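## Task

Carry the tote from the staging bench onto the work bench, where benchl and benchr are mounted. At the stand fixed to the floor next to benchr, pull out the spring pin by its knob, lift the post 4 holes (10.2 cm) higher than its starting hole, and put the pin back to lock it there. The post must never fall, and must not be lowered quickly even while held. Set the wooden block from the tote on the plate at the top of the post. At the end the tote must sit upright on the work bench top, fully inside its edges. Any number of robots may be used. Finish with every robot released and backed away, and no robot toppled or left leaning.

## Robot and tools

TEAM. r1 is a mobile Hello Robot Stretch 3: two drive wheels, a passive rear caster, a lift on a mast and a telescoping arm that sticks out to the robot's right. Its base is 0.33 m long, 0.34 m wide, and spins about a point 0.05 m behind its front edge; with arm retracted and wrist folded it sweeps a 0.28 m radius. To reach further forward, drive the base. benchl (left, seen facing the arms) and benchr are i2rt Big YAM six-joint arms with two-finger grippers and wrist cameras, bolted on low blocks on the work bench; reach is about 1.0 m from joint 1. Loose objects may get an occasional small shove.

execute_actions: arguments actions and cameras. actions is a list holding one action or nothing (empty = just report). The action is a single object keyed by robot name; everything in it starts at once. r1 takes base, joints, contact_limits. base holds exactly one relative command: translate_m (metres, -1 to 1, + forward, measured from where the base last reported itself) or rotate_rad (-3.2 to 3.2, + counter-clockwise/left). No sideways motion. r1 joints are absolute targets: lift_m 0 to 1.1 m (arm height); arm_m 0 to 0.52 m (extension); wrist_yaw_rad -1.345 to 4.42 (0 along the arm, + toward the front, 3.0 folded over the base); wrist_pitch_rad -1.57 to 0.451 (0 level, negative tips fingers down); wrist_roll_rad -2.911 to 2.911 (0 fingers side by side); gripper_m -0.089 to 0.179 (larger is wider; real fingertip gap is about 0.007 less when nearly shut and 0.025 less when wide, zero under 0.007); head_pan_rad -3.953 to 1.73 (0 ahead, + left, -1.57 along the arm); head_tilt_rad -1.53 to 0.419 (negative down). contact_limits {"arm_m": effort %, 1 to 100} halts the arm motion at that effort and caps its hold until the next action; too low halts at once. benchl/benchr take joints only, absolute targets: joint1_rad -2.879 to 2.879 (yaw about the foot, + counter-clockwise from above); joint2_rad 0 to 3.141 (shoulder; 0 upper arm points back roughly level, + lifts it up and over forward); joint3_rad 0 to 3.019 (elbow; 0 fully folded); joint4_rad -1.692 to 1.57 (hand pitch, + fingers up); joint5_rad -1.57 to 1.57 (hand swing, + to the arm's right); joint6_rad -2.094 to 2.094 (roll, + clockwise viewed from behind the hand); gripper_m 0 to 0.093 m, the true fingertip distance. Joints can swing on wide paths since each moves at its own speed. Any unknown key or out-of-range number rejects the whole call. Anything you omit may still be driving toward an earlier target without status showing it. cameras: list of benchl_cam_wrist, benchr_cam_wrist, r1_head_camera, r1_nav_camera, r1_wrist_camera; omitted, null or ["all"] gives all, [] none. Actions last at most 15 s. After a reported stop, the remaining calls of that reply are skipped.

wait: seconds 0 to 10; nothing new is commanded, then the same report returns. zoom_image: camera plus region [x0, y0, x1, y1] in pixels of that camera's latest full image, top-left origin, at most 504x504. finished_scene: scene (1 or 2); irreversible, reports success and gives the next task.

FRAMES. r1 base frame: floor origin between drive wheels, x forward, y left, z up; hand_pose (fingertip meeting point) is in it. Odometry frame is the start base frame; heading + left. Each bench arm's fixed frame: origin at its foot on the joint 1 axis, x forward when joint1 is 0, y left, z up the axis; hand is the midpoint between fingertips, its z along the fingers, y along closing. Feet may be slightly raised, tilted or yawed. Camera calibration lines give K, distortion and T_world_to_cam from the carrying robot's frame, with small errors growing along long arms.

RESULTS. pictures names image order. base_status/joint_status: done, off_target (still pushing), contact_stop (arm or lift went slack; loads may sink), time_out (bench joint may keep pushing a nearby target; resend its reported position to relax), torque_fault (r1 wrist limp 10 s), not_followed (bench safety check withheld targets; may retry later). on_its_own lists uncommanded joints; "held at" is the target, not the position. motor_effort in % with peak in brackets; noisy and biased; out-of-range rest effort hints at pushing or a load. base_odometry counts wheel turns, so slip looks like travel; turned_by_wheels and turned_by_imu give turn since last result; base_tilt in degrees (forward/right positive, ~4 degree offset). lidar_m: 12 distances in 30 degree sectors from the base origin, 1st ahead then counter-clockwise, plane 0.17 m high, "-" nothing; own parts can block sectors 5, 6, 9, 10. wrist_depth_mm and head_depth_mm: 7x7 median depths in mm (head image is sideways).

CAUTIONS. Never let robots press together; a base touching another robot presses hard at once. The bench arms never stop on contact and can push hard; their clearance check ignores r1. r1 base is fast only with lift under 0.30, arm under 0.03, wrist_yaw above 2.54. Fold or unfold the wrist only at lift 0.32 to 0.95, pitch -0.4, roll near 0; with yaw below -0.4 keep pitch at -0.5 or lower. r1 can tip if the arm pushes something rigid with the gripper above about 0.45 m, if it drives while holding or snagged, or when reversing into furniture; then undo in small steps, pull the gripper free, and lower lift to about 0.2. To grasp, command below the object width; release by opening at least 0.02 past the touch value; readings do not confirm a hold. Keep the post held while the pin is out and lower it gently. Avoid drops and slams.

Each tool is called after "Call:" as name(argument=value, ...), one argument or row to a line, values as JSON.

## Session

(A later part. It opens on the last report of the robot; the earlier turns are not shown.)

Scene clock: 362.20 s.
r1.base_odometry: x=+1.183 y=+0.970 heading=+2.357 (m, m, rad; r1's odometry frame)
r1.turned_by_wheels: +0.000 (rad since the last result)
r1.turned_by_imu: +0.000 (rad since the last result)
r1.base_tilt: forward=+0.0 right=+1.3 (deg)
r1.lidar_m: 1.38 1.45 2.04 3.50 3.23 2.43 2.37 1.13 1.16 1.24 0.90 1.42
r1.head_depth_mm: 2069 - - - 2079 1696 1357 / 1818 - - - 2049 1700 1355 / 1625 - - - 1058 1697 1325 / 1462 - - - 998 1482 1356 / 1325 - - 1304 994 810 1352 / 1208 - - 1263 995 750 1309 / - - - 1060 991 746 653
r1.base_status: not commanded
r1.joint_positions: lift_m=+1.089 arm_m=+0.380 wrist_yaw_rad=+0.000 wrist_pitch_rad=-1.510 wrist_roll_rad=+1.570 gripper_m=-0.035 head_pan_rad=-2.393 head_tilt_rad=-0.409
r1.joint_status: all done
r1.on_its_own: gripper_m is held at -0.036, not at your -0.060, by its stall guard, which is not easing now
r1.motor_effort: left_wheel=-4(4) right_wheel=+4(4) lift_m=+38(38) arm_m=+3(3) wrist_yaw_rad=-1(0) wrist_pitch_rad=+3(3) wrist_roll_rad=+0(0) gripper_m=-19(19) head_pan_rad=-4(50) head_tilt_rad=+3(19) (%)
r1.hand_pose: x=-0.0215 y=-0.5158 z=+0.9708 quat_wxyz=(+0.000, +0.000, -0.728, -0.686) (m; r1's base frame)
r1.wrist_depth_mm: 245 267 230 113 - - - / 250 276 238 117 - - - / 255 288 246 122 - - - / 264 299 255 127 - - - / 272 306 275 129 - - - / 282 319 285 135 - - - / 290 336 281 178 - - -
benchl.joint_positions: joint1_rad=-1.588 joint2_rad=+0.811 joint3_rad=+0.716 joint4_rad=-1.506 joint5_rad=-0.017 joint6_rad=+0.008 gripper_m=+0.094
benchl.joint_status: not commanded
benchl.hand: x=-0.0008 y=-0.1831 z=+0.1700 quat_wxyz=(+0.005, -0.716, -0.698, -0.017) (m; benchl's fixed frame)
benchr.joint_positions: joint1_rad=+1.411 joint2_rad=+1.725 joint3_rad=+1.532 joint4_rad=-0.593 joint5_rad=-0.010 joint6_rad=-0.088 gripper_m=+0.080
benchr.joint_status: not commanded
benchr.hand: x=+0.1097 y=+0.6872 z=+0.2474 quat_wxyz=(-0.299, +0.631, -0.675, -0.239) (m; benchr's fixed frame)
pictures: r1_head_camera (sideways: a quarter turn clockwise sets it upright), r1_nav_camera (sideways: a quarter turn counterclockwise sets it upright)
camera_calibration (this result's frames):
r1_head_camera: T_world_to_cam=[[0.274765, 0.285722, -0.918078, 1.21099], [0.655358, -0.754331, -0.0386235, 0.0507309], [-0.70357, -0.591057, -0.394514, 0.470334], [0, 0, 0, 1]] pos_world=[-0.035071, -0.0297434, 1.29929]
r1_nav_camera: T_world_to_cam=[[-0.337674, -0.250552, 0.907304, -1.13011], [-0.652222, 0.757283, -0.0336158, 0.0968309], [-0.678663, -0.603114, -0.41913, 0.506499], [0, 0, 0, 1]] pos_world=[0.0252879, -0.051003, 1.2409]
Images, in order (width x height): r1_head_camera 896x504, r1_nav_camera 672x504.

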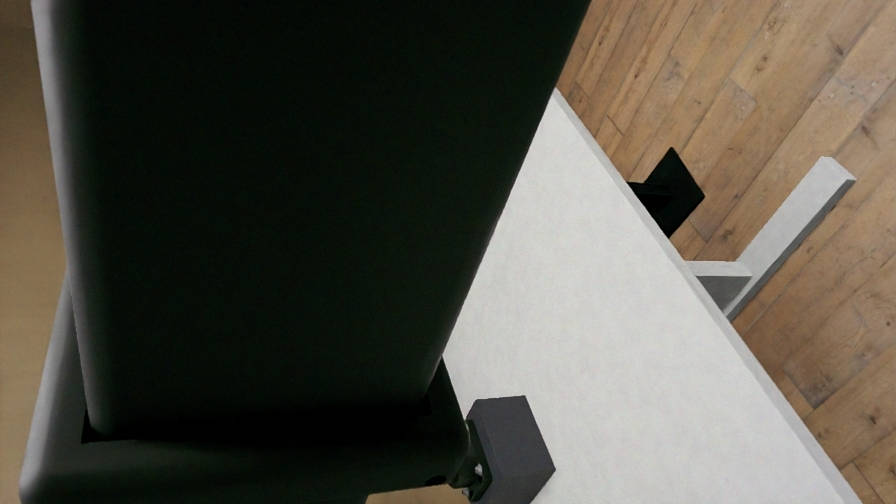

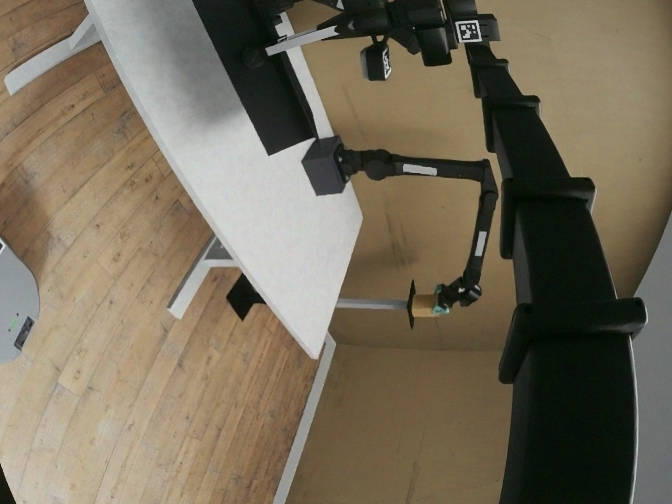

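Block is seated. Release; lower tote.

Call:
execute_actions(
  actions=[
    {"benchr":{"joints":{"gripper_m":0.093,"joint2_rad":1.73}},"r1":{"joints":{"head_pan_rad":-1.57,"head_tilt_rad":-0.8,"arm_m":0.42,"lift_m":1.0}}},
  ],
  cameras=["r1_nav_camera"],
)

Call:
execute_actions(
  actions=[
    {"benchr":{"joints":{"joint2_rad":1.45}},"r1":{"joints":{"arm_m":0.39,"lift_m":0.94}}},
  ],
  cameras=["r1_nav_camera","benchr_cam_wrist","r1_head_camera"],
)

Scene clock: 364.57 s.
r1.base_odometry: x=+1.183 y=+0.970 heading=+2.357 (m, m, rad; r1's odometry frame)
r1.turned_by_wheels: +0.000 (rad since the last result)
r1.turned_by_imu: +0.000 (rad since the last result)
r1.base_tilt: forward=+0.0 right=+1.3 (deg)
r1.lidar_m: 1.38 1.45 2.04 3.49 3.21 2.43 2.37 1.13 1.16 1.23 0.90 1.42
r1.head_depth_mm: - 1222 1036 812 1424 1303 1130 / - 1182 849 762 1453 1298 1128 / - 1173 850 737 1450 1294 1123 / 1015 - 856 736 1443 1281 1117 / 1044 920 868 731 1429 1287 1119 / 1031 1182 875 750 1434 1275 1114 / 802 1178 998 787 1384 1251 1108
r1.base_status: not commanded
r1.joint_positions: lift_m=+1.000 arm_m=+0.420 wrist_yaw_rad=+0.000 wrist_pitch_rad=-1.510 wrist_roll_rad=+1.570 gripper_m=-0.035 head_pan_rad=-1.577 head_tilt_rad=-0.790
r1.joint_status: all done
r1.on_its_own: gripper_m is held at -0.036, not at your -0.060, by its stall guard, which is not easing now
r1.motor_effort: left_wheel=-4(4) right_wheel=+4(4) lift_m=+18(32) arm_m=+3(1) wrist_yaw_rad=+0(0) wrist_pitch_rad=+3(4) wrist_roll_rad=+0(0) gripper_m=-20(19) head_pan_rad=+5(51) head_tilt_rad=-3(20) (%)
r1.hand_pose: x=-0.0215 y=-0.5558 z=+0.8818 quat_wxyz=(+0.000, +0.000, -0.728, -0.686) (m; r1's base frame)
r1.wrist_depth_mm: 245 266 231 112 300 997 - / 250 276 238 117 670 - - / 256 287 246 121 - - - / 263 299 257 127 - - - / 272 309 275 129 - - - / 280 320 286 135 - - - / 293 333 283 178 - - -
benchl.joint_positions: joint1_rad=-1.588 joint2_rad=+0.811 joint3_rad=+0.716 joint4_rad=-1.506 joint5_rad=-0.017 joint6_rad=+0.008 gripper_m=+0.094
benchl.joint_status: not commanded
benchl.hand: x=-0.0008 y=-0.1831 z=+0.1700 quat_wxyz=(+0.005, -0.716, -0.698, -0.017) (m; benchl's fixed frame)
benchr.joint_positions: joint1_rad=+1.411 joint2_rad=+1.725 joint3_rad=+1.532 joint4_rad=-0.592 joint5_rad=-0.009 joint6_rad=-0.089 gripper_m=+0.093
benchr.joint_status: all done
benchr.hand: x=+0.1099 y=+0.6873 z=+0.2475 quat_wxyz=(-0.300, +0.631, -0.675, -0.238) (m; benchr's fixed frame)
pictures: r1_nav_camera (sideways: a quarter turn counterclockwise sets it upright)
camera_calibration (this result's frames):
r1_nav_camera: T_world_to_cam=[[-0.0509581, -0.725061, 0.686796, -0.844384], [-0.998399, 0.053886, -0.0171898, 0.0775449], [-0.0245451, -0.686573, -0.726647, 0.902574], [0, 0, 0, 1]] pos_world=[0.0565463, 0.00327373, 1.23711]
Images, in order (width x height): r1_nav_camera 672x504.

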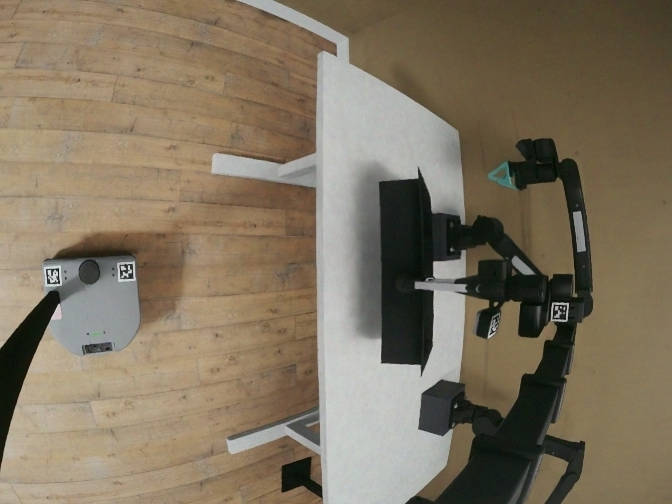

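Scene clock: 365.93 s.
r1.base_odometry: x=+1.183 y=+0.970 heading=+2.357 (m, m, rad; r1's odometry frame)
r1.turned_by_wheels: +0.000 (rad since the last result)
r1.turned_by_imu: +0.000 (rad since the last result)
r1.base_tilt: forward=-0.1 right=+1.3 (deg)
r1.lidar_m: 1.38 1.45 2.03 3.49 3.25 2.43 2.37 1.13 1.16 1.23 0.90 1.42
r1.head_depth_mm: 1034 1138 - 788 1423 1292 1127 / 1020 - 972 695 1448 1301 1125 / 783 - 875 689 1443 1291 1122 / 1005 1173 - 688 1449 1284 1119 / 1047 928 894 693 1434 1283 1117 / 1031 1176 962 699 1433 1280 1108 / 801 1184 995 766 1384 1246 1110
r1.base_status: not commanded
r1.joint_positions: lift_m=+0.941 arm_m=+0.390 wrist_yaw_rad=+0.000 wrist_pitch_rad=-1.495 wrist_roll_rad=+1.570 gripper_m=-0.034 head_pan_rad=-1.577 head_tilt_rad=-0.790
r1.joint_status: all done
r1.on_its_own: gripper_m is held at -0.033, not at your -0.060, by its stall guard, which is still easing
r1.motor_effort: left_wheel=-3(4) right_wheel=+3(4) lift_m=+15(18) arm_m=-3(4) wrist_yaw_rad=+0(0) wrist_pitch_rad=-1(3) wrist_roll_rad=+0(0) gripper_m=-4(21) head_pan_rad=+5(5) head_tilt_rad=-3(3) (%)
r1.hand_pose: x=-0.0215 y=-0.5303 z=+0.8219 quat_wxyz=(+0.000, +0.000, -0.733, -0.680) (m; r1's base frame)
r1.wrist_depth_mm: 241 228 212 113 916 915 907 / 247 236 217 116 955 - 961 / 257 241 223 121 991 - - / 264 248 229 125 - - - / 273 256 240 127 - - - / 280 266 247 132 - - - / 291 278 251 139 - - -
benchl.joint_positions: joint1_rad=-1.588 joint2_rad=+0.811 joint3_rad=+0.716 joint4_rad=-1.506 joint5_rad=-0.017 joint6_rad=+0.008 gripper_m=+0.094
benchl.joint_status: not commanded
benchl.hand: x=-0.0008 y=-0.1831 z=+0.1700 quat_wxyz=(+0.005, -0.716, -0.698, -0.017) (m; benchl's fixed frame)
benchr.joint_positions: joint1_rad=+1.411 joint2_rad=+1.441 joint3_rad=+1.553 joint4_rad=-0.584 joint5_rad=-0.009 joint6_rad=-0.089 gripper_m=+0.093
benchr.joint_status: all done
benchr.hand: x=+0.1008 y=+0.6310 z=+0.4457 quat_wxyz=(-0.410, +0.583, -0.622, -0.324) (m; benchr's fixed frame)
pictures: benchr_cam_wrist, r1_head_camera (sideways: a quarter turn clockwise sets it upright), r1_nav_camera (sideways: a quarter turn counterclockwise sets it upright)
camera_calibration (this result's frames):
benchr_cam_wrist: T_world_to_cam=[[0.990754, -0.111092, 0.0778853, -0.0642172], [-0.0633859, -0.886565, -0.458241, 0.775758], [0.119957, 0.449067, -0.885409, 0.221247], [0, 0, 0, 1]] pos_world=[0.0862553, 0.581271, 0.55638]
r1_head_camera: T_world_to_cam=[[-0.017802, 0.709121, -0.704862, 0.934781], [0.998572, -0.0229117, -0.0482702, 0.0611744], [-0.050379, -0.704714, -0.7077, 0.873808], [0, 0, 0, 1]] pos_world=[-0.000424455, -0.045687, 1.28024]
r1_nav_camera: T_world_to_cam=[[-0.0508874, -0.725233, 0.68662, -0.844156], [-0.998404, 0.0537913, -0.0171783, 0.07753], [-0.0244759, -0.686399, -0.726813, 0.90279], [0, 0, 0, 1]] pos_world=[0.0565461, 0.00329445, 1.23711]
Images, in order (width x height): benchr_cam_wrist 504x504, r1_head_camera 896x504, r1_nav_camera 672x504.

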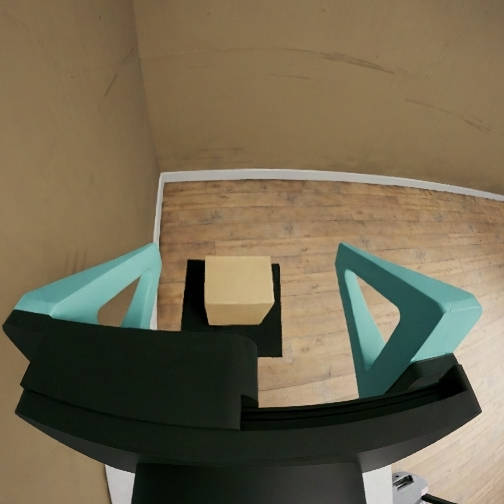

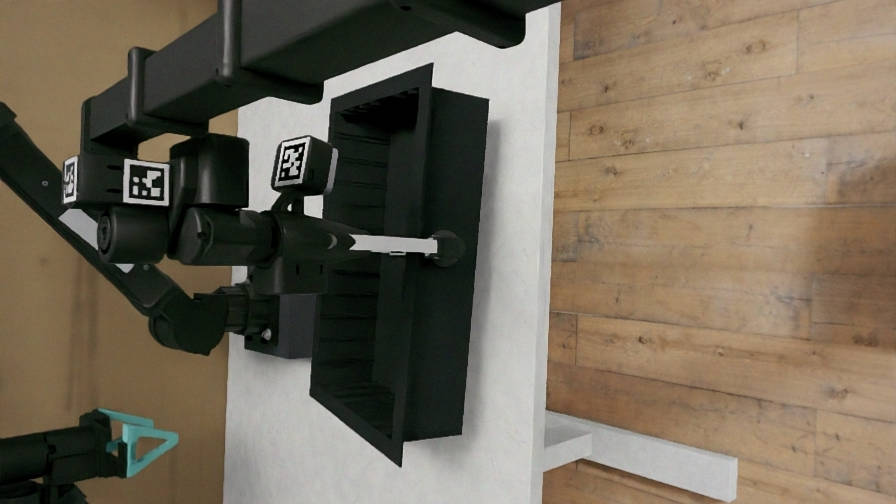

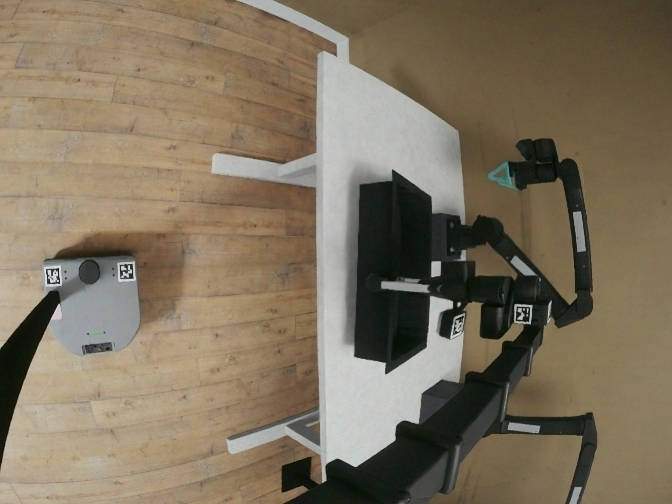

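Call:
execute_actions(
  actions=[
    {"benchr":{"joints":{"joint2_rad":1.1,"joint3_rad":1.2}},"r1":{"joints":{"lift_m":0.9}}},
  ],
  cameras=[],
)

Call:
execute_actions(
  actions=[
    {"r1":{"joints":{"gripper_m":0.08}}},
  ],
  cameras=[],
)

Call:
execute_actions(
  actions=[
    {"r1":{"joints":{"lift_m":1.02}}},
  ],
  cameras=[],
)

Call:
execute_actions(
  actions=[
    {"r1":{"joints":{"arm_m":0.1,"head_tilt_rad":-1.0}}},
  ],
  cameras=["r1_nav_camera","r1_head_camera"],
)

Scene clock: 368.17 s.
r1.base_odometry: x=+1.183 y=+0.970 heading=+2.357 (m, m, rad; r1's odometry frame)
r1.turned_by_wheels: +0.000 (rad since the last result)
r1.turned_by_imu: +0.000 (rad since the last result)
r1.base_tilt: forward=-0.1 right=+1.3 (deg)
r1.lidar_m: 1.38 1.45 2.04 3.48 3.23 2.44 2.37 1.13 1.16 1.24 0.90 1.42
r1.head_depth_mm: 1038 1186 - - - 1302 1127 / 1042 1129 899 743 1442 1303 1129 / 987 - 907 739 1449 1293 1119 / 990 1122 - 735 1443 1287 1116 / 1046 928 903 733 1436 1278 1118 / 1030 1175 963 729 1428 1278 1113 / 801 1176 1000 768 1385 1244 1110
r1.base_status: not commanded
r1.joint_positions: lift_m=+0.900 arm_m=+0.390 wrist_yaw_rad=+0.000 wrist_pitch_rad=-1.494 wrist_roll_rad=+1.570 gripper_m=-0.029 head_pan_rad=-1.577 head_tilt_rad=-0.790
r1.joint_status: all done
r1.on_its_own: gripper_m is held at -0.030, not at your -0.060, by its stall guard, which is still easing
r1.motor_effort: left_wheel=-3(3) right_wheel=+3(3) lift_m=+15(13) arm_m=-3(3) wrist_yaw_rad=+0(0) wrist_pitch_rad=-2(2) wrist_roll_rad=+0(1) gripper_m=-16(22) head_pan_rad=+4(5) head_tilt_rad=-3(3) (%)
r1.hand_pose: x=-0.0215 y=-0.5306 z=+0.7818 quat_wxyz=(+0.000, +0.000, -0.734, -0.680) (m; r1's base frame)
r1.wrist_depth_mm: 206 202 199 114 207 863 880 / 213 208 204 118 213 - - / 219 215 210 121 921 - - / 224 222 217 125 982 981 936 / 233 228 223 129 - - - / 242 236 231 133 - - - / 250 246 241 139 - - -
benchl.joint_positions: joint1_rad=-1.588 joint2_rad=+0.811 joint3_rad=+0.716 joint4_rad=-1.506 joint5_rad=-0.017 joint6_rad=+0.008 gripper_m=+0.094
benchl.joint_status: not commanded
benchl.hand: x=-0.0008 y=-0.1831 z=+0.1700 quat_wxyz=(+0.005, -0.716, -0.698, -0.017) (m; benchl's fixed frame)
benchr.joint_positions: joint1_rad=+1.411 joint2_rad=+1.088 joint3_rad=+1.214 joint4_rad=-0.584 joint5_rad=-0.009 joint6_rad=-0.089 gripper_m=+0.093
benchr.joint_status: all done
benchr.hand: x=+0.0796 y=+0.4996 z=+0.4366 quat_wxyz=(-0.415, +0.580, -0.620, -0.327) (m; benchr's fixed frame)
pictures: none
No camera images: the call's "cameras" was empty. Leave "cameras" out to get every camera's image.

Scene clock: 369.77 s.
r1.base_odometry: x=+1.183 y=+0.970 heading=+2.357 (m, m, rad; r1's odometry frame)
r1.turned_by_wheels: +0.000 (rad since the last result)
r1.turned_by_imu: +0.000 (rad since the last result)
r1.base_tilt: forward=+0.0 right=+1.4 (deg)
r1.lidar_m: 1.38 1.45 2.04 3.50 3.23 2.43 2.36 1.13 1.16 1.24 0.90 1.42
r1.head_depth_mm: 1036 1187 - - - 1300 1129 / 1034 1133 897 741 1455 1294 1123 / 988 - 904 738 1449 1294 1127 / 992 1129 - 734 1445 1292 1119 / 1042 930 901 733 1443 1282 1116 / 1026 1182 962 734 1427 1282 1108 / 805 1183 999 766 1391 1245 1107
r1.base_status: not commanded
r1.joint_positions: lift_m=+0.900 arm_m=+0.390 wrist_yaw_rad=+0.000 wrist_pitch_rad=-1.492 wrist_roll_rad=+1.570 gripper_m=+0.080 head_pan_rad=-1.577 head_tilt_rad=-0.790
r1.joint_status: all done
r1.motor_effort: left_wheel=-3(3) right_wheel=+3(4) lift_m=+16(16) arm_m=-3(3) wrist_yaw_rad=+0(0) wrist_pitch_rad=-2(3) wrist_roll_rad=+0(1) gripper_m=+1(80) head_pan_rad=+5(4) head_tilt_rad=-3(3) (%)
r1.hand_pose: x=-0.0215 y=-0.5310 z=+0.7818 quat_wxyz=(+0.000, +0.000, -0.734, -0.679) (m; r1's base frame)
r1.wrist_depth_mm: 208 206 205 124 206 879 901 / 215 213 212 127 213 - - / 221 221 217 131 933 - - / 228 229 224 136 987 946 968 / 234 234 231 140 - 999 977 / 244 242 240 145 243 - - / 255 249 249 151 - - -
benchl.joint_positions: joint1_rad=-1.588 joint2_rad=+0.811 joint3_rad=+0.716 joint4_rad=-1.506 joint5_rad=-0.017 joint6_rad=+0.008 gripper_m=+0.094
benchl.joint_status: not commanded
benchl.hand: x=-0.0008 y=-0.1831 z=+0.1700 quat_wxyz=(+0.005, -0.716, -0.698, -0.017) (m; benchl's fixed frame)
benchr.joint_positions: joint1_rad=+1.411 joint2_rad=+1.088 joint3_rad=+1.214 joint4_rad=-0.584 joint5_rad=-0.009 joint6_rad=-0.089 gripper_m=+0.093
benchr.joint_status: not commanded
benchr.hand: x=+0.0796 y=+0.4996 z=+0.4366 quat_wxyz=(-0.415, +0.580, -0.620, -0.327) (m; benchr's fixed frame)
pictures: none
No camera images: the call's "cameras" was empty. Leave "cameras" out to get every camera's image.

Scene clock: 371.70 s.
r1.base_odometry: x=+1.183 y=+0.970 heading=+2.357 (m, m, rad; r1's odometry frame)
r1.turned_by_wheels: +0.000 (rad since the last result)
r1.turned_by_imu: +0.000 (rad since the last result)
r1.base_tilt: forward=+0.0 right=+1.4 (deg)
r1.lidar_m: 1.38 1.45 2.04 3.49 3.24 2.44 2.37 1.13 1.16 1.24 0.90 1.42
r1.head_depth_mm: - 1209 1036 814 1420 1299 1130 / 1056 1191 1025 743 1449 1299 1126 / - 1172 902 740 1443 1287 1122 / 1026 - 905 733 1449 1292 1125 / 1047 926 904 732 1437 1280 1118 / 1032 1187 966 733 1433 1283 1115 / 802 1182 995 768 1384 1250 1111
r1.base_status: not commanded
r1.joint_positions: lift_m=+1.019 arm_m=+0.390 wrist_yaw_rad=+0.000 wrist_pitch_rad=-1.493 wrist_roll_rad=+1.570 gripper_m=+0.080 head_pan_rad=-1.577 head_tilt_rad=-0.790
r1.joint_status: all done
r1.motor_effort: left_wheel=-3(3) right_wheel=+3(3) lift_m=+35(36) arm_m=-3(3) wrist_yaw_rad=+0(0) wrist_pitch_rad=-2(2) wrist_roll_rad=+0(0) gripper_m=+1(0) head_pan_rad=+5(5) head_tilt_rad=-3(3) (%)
r1.hand_pose: x=-0.0215 y=-0.5309 z=+0.9008 quat_wxyz=(+0.000, +0.000, -0.734, -0.679) (m; r1's base frame)
r1.wrist_depth_mm: 279 319 320 314 - - - / 287 330 330 328 - - - / 291 340 339 336 - - - / 297 352 353 346 - - - / 303 361 361 360 - - - / 309 378 377 371 - - - / 316 377 384 378 - - -
benchl.joint_positions: joint1_rad=-1.588 joint2_rad=+0.811 joint3_rad=+0.716 joint4_rad=-1.506 joint5_rad=-0.017 joint6_rad=+0.008 gripper_m=+0.094
benchl.joint_status: not commanded
benchl.hand: x=-0.0008 y=-0.1831 z=+0.1700 quat_wxyz=(+0.005, -0.716, -0.698, -0.017) (m; benchl's fixed frame)
benchr.joint_positions: joint1_rad=+1.411 joint2_rad=+1.088 joint3_rad=+1.214 joint4_rad=-0.584 joint5_rad=-0.009 joint6_rad=-0.089 gripper_m=+0.093
benchr.joint_status: not commanded
benchr.hand: x=+0.0796 y=+0.4996 z=+0.4366 quat_wxyz=(-0.415, +0.580, -0.620, -0.327) (m; benchr's fixed frame)
pictures: none
No camera images: the call's "cameras" was empty. Leave "cameras" out to get every camera's image.

Scene clock: 375.07 s.
r1.base_odometry: x=+1.183 y=+0.970 heading=+2.357 (m, m, rad; r1's odometry frame)
r1.turned_by_wheels: +0.000 (rad since the last result)
r1.turned_by_imu: +0.000 (rad since the last result)
r1.base_tilt: forward=+0.0 right=+1.3 (deg)
r1.lidar_m: 1.38 1.45 2.05 3.49 3.23 2.43 2.37 1.13 1.16 1.24 0.90 1.42
r1.head_depth_mm: - - - 1510 1370 1222 1092 / - - - 1521 1369 1214 1109 / - - - 1486 1346 1207 - / 1083 853 - 1481 1317 1210 - / 845 848 729 1477 1348 1202 1082 / 1074 836 722 1473 1340 1197 1079 / 1083 913 749 1434 1308 1191 1072
r1.base_status: not commanded
r1.joint_positions: lift_m=+1.019 arm_m=+0.100 wrist_yaw_rad=+0.000 wrist_pitch_rad=-1.494 wrist_roll_rad=+1.570 gripper_m=+0.080 head_pan_rad=-1.577 head_tilt_rad=-0.988
r1.joint_status: all done
r1.motor_effort: left_wheel=-3(3) right_wheel=+4(4) lift_m=+35(35) arm_m=-3(6) wrist_yaw_rad=+0(0) wrist_pitch_rad=-2(2) wrist_roll_rad=+0(0) gripper_m=+1(1) head_pan_rad=+5(5) head_tilt_rad=-4(14) (%)
r1.hand_pose: x=-0.0215 y=-0.2407 z=+0.9008 quat_wxyz=(+0.000, +0.000, -0.734, -0.680) (m; r1's base frame)
r1.wrist_depth_mm: 325 - - - 996 - 985 / 333 - - - - - - / 341 - - - - - - / 348 - - - - - - / 360 - - - - - - / 368 397 - - - - - / 386 - - - - - -
benchl.joint_positions: joint1_rad=-1.588 joint2_rad=+0.811 joint3_rad=+0.716 joint4_rad=-1.506 joint5_rad=-0.017 joint6_rad=+0.008 gripper_m=+0.094
benchl.joint_status: not commanded
benchl.hand: x=-0.0008 y=-0.1831 z=+0.1700 quat_wxyz=(+0.005, -0.716, -0.698, -0.017) (m; benchl's fixed frame)
benchr.joint_positions: joint1_rad=+1.411 joint2_rad=+1.088 joint3_rad=+1.214 joint4_rad=-0.584 joint5_rad=-0.009 joint6_rad=-0.089 gripper_m=+0.093
benchr.joint_status: not commanded
benchr.hand: x=+0.0796 y=+0.4996 z=+0.4366 quat_wxyz=(-0.415, +0.580, -0.620, -0.327) (m; benchr's fixed frame)
pictures: r1_head_camera (sideways: a quarter turn clockwise sets it upright), r1_nav_camera (sideways: a quarter turn counterclockwise sets it upright)
camera_calibration (this result's frames):
r1_head_camera: T_world_to_cam=[[-0.0171511, 0.833718, -0.551924, 0.735508], [0.998636, -0.0129478, -0.0505913, 0.0641831], [-0.0493251, -0.552039, -0.832358, 1.03589], [0, 0, 0, 1]] pos_world=[-0.000385236, -0.0405213, 1.27143]
r1_nav_camera: T_world_to_cam=[[-0.0515116, -0.845937, 0.53079, -0.64112], [-0.998398, 0.0560773, -0.00751956, 0.0649522], [-0.0234041, -0.530327, -0.84747, 1.05966], [0, 0, 0, 1]] pos_world=[0.0566235, 0.015978, 1.23882]
Images, in order (width x height): r1_head_camera 896x504, r1_nav_camera 672x504.

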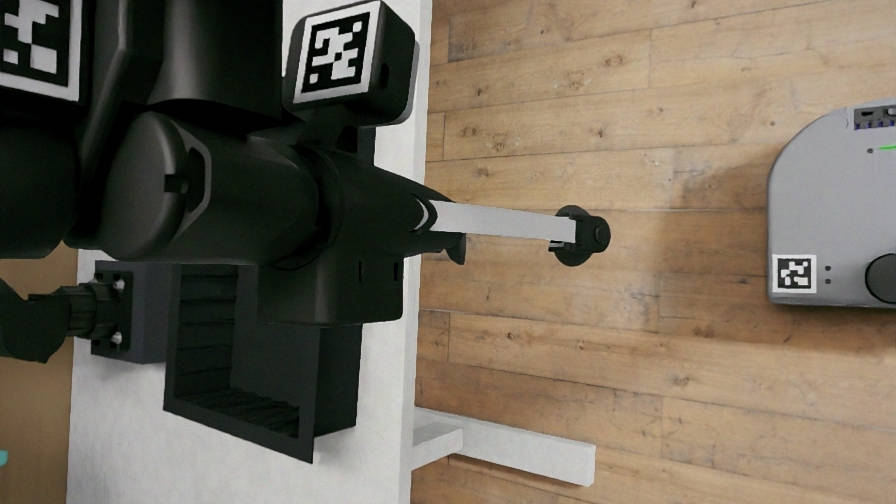

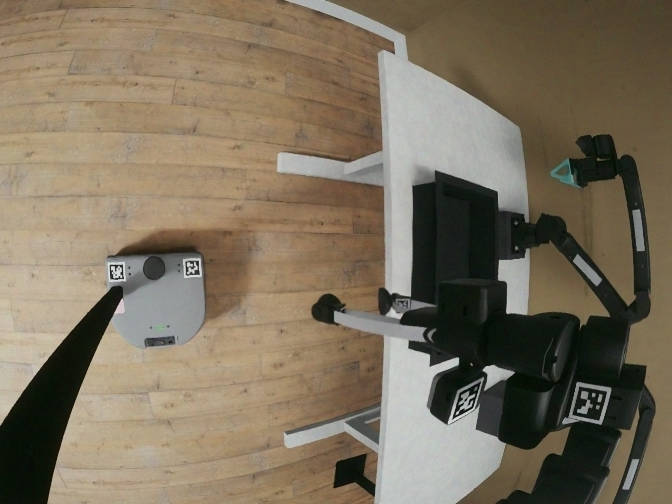

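Call:
finished_scene(
  scene=1,
)

The scene is finished: the task was done.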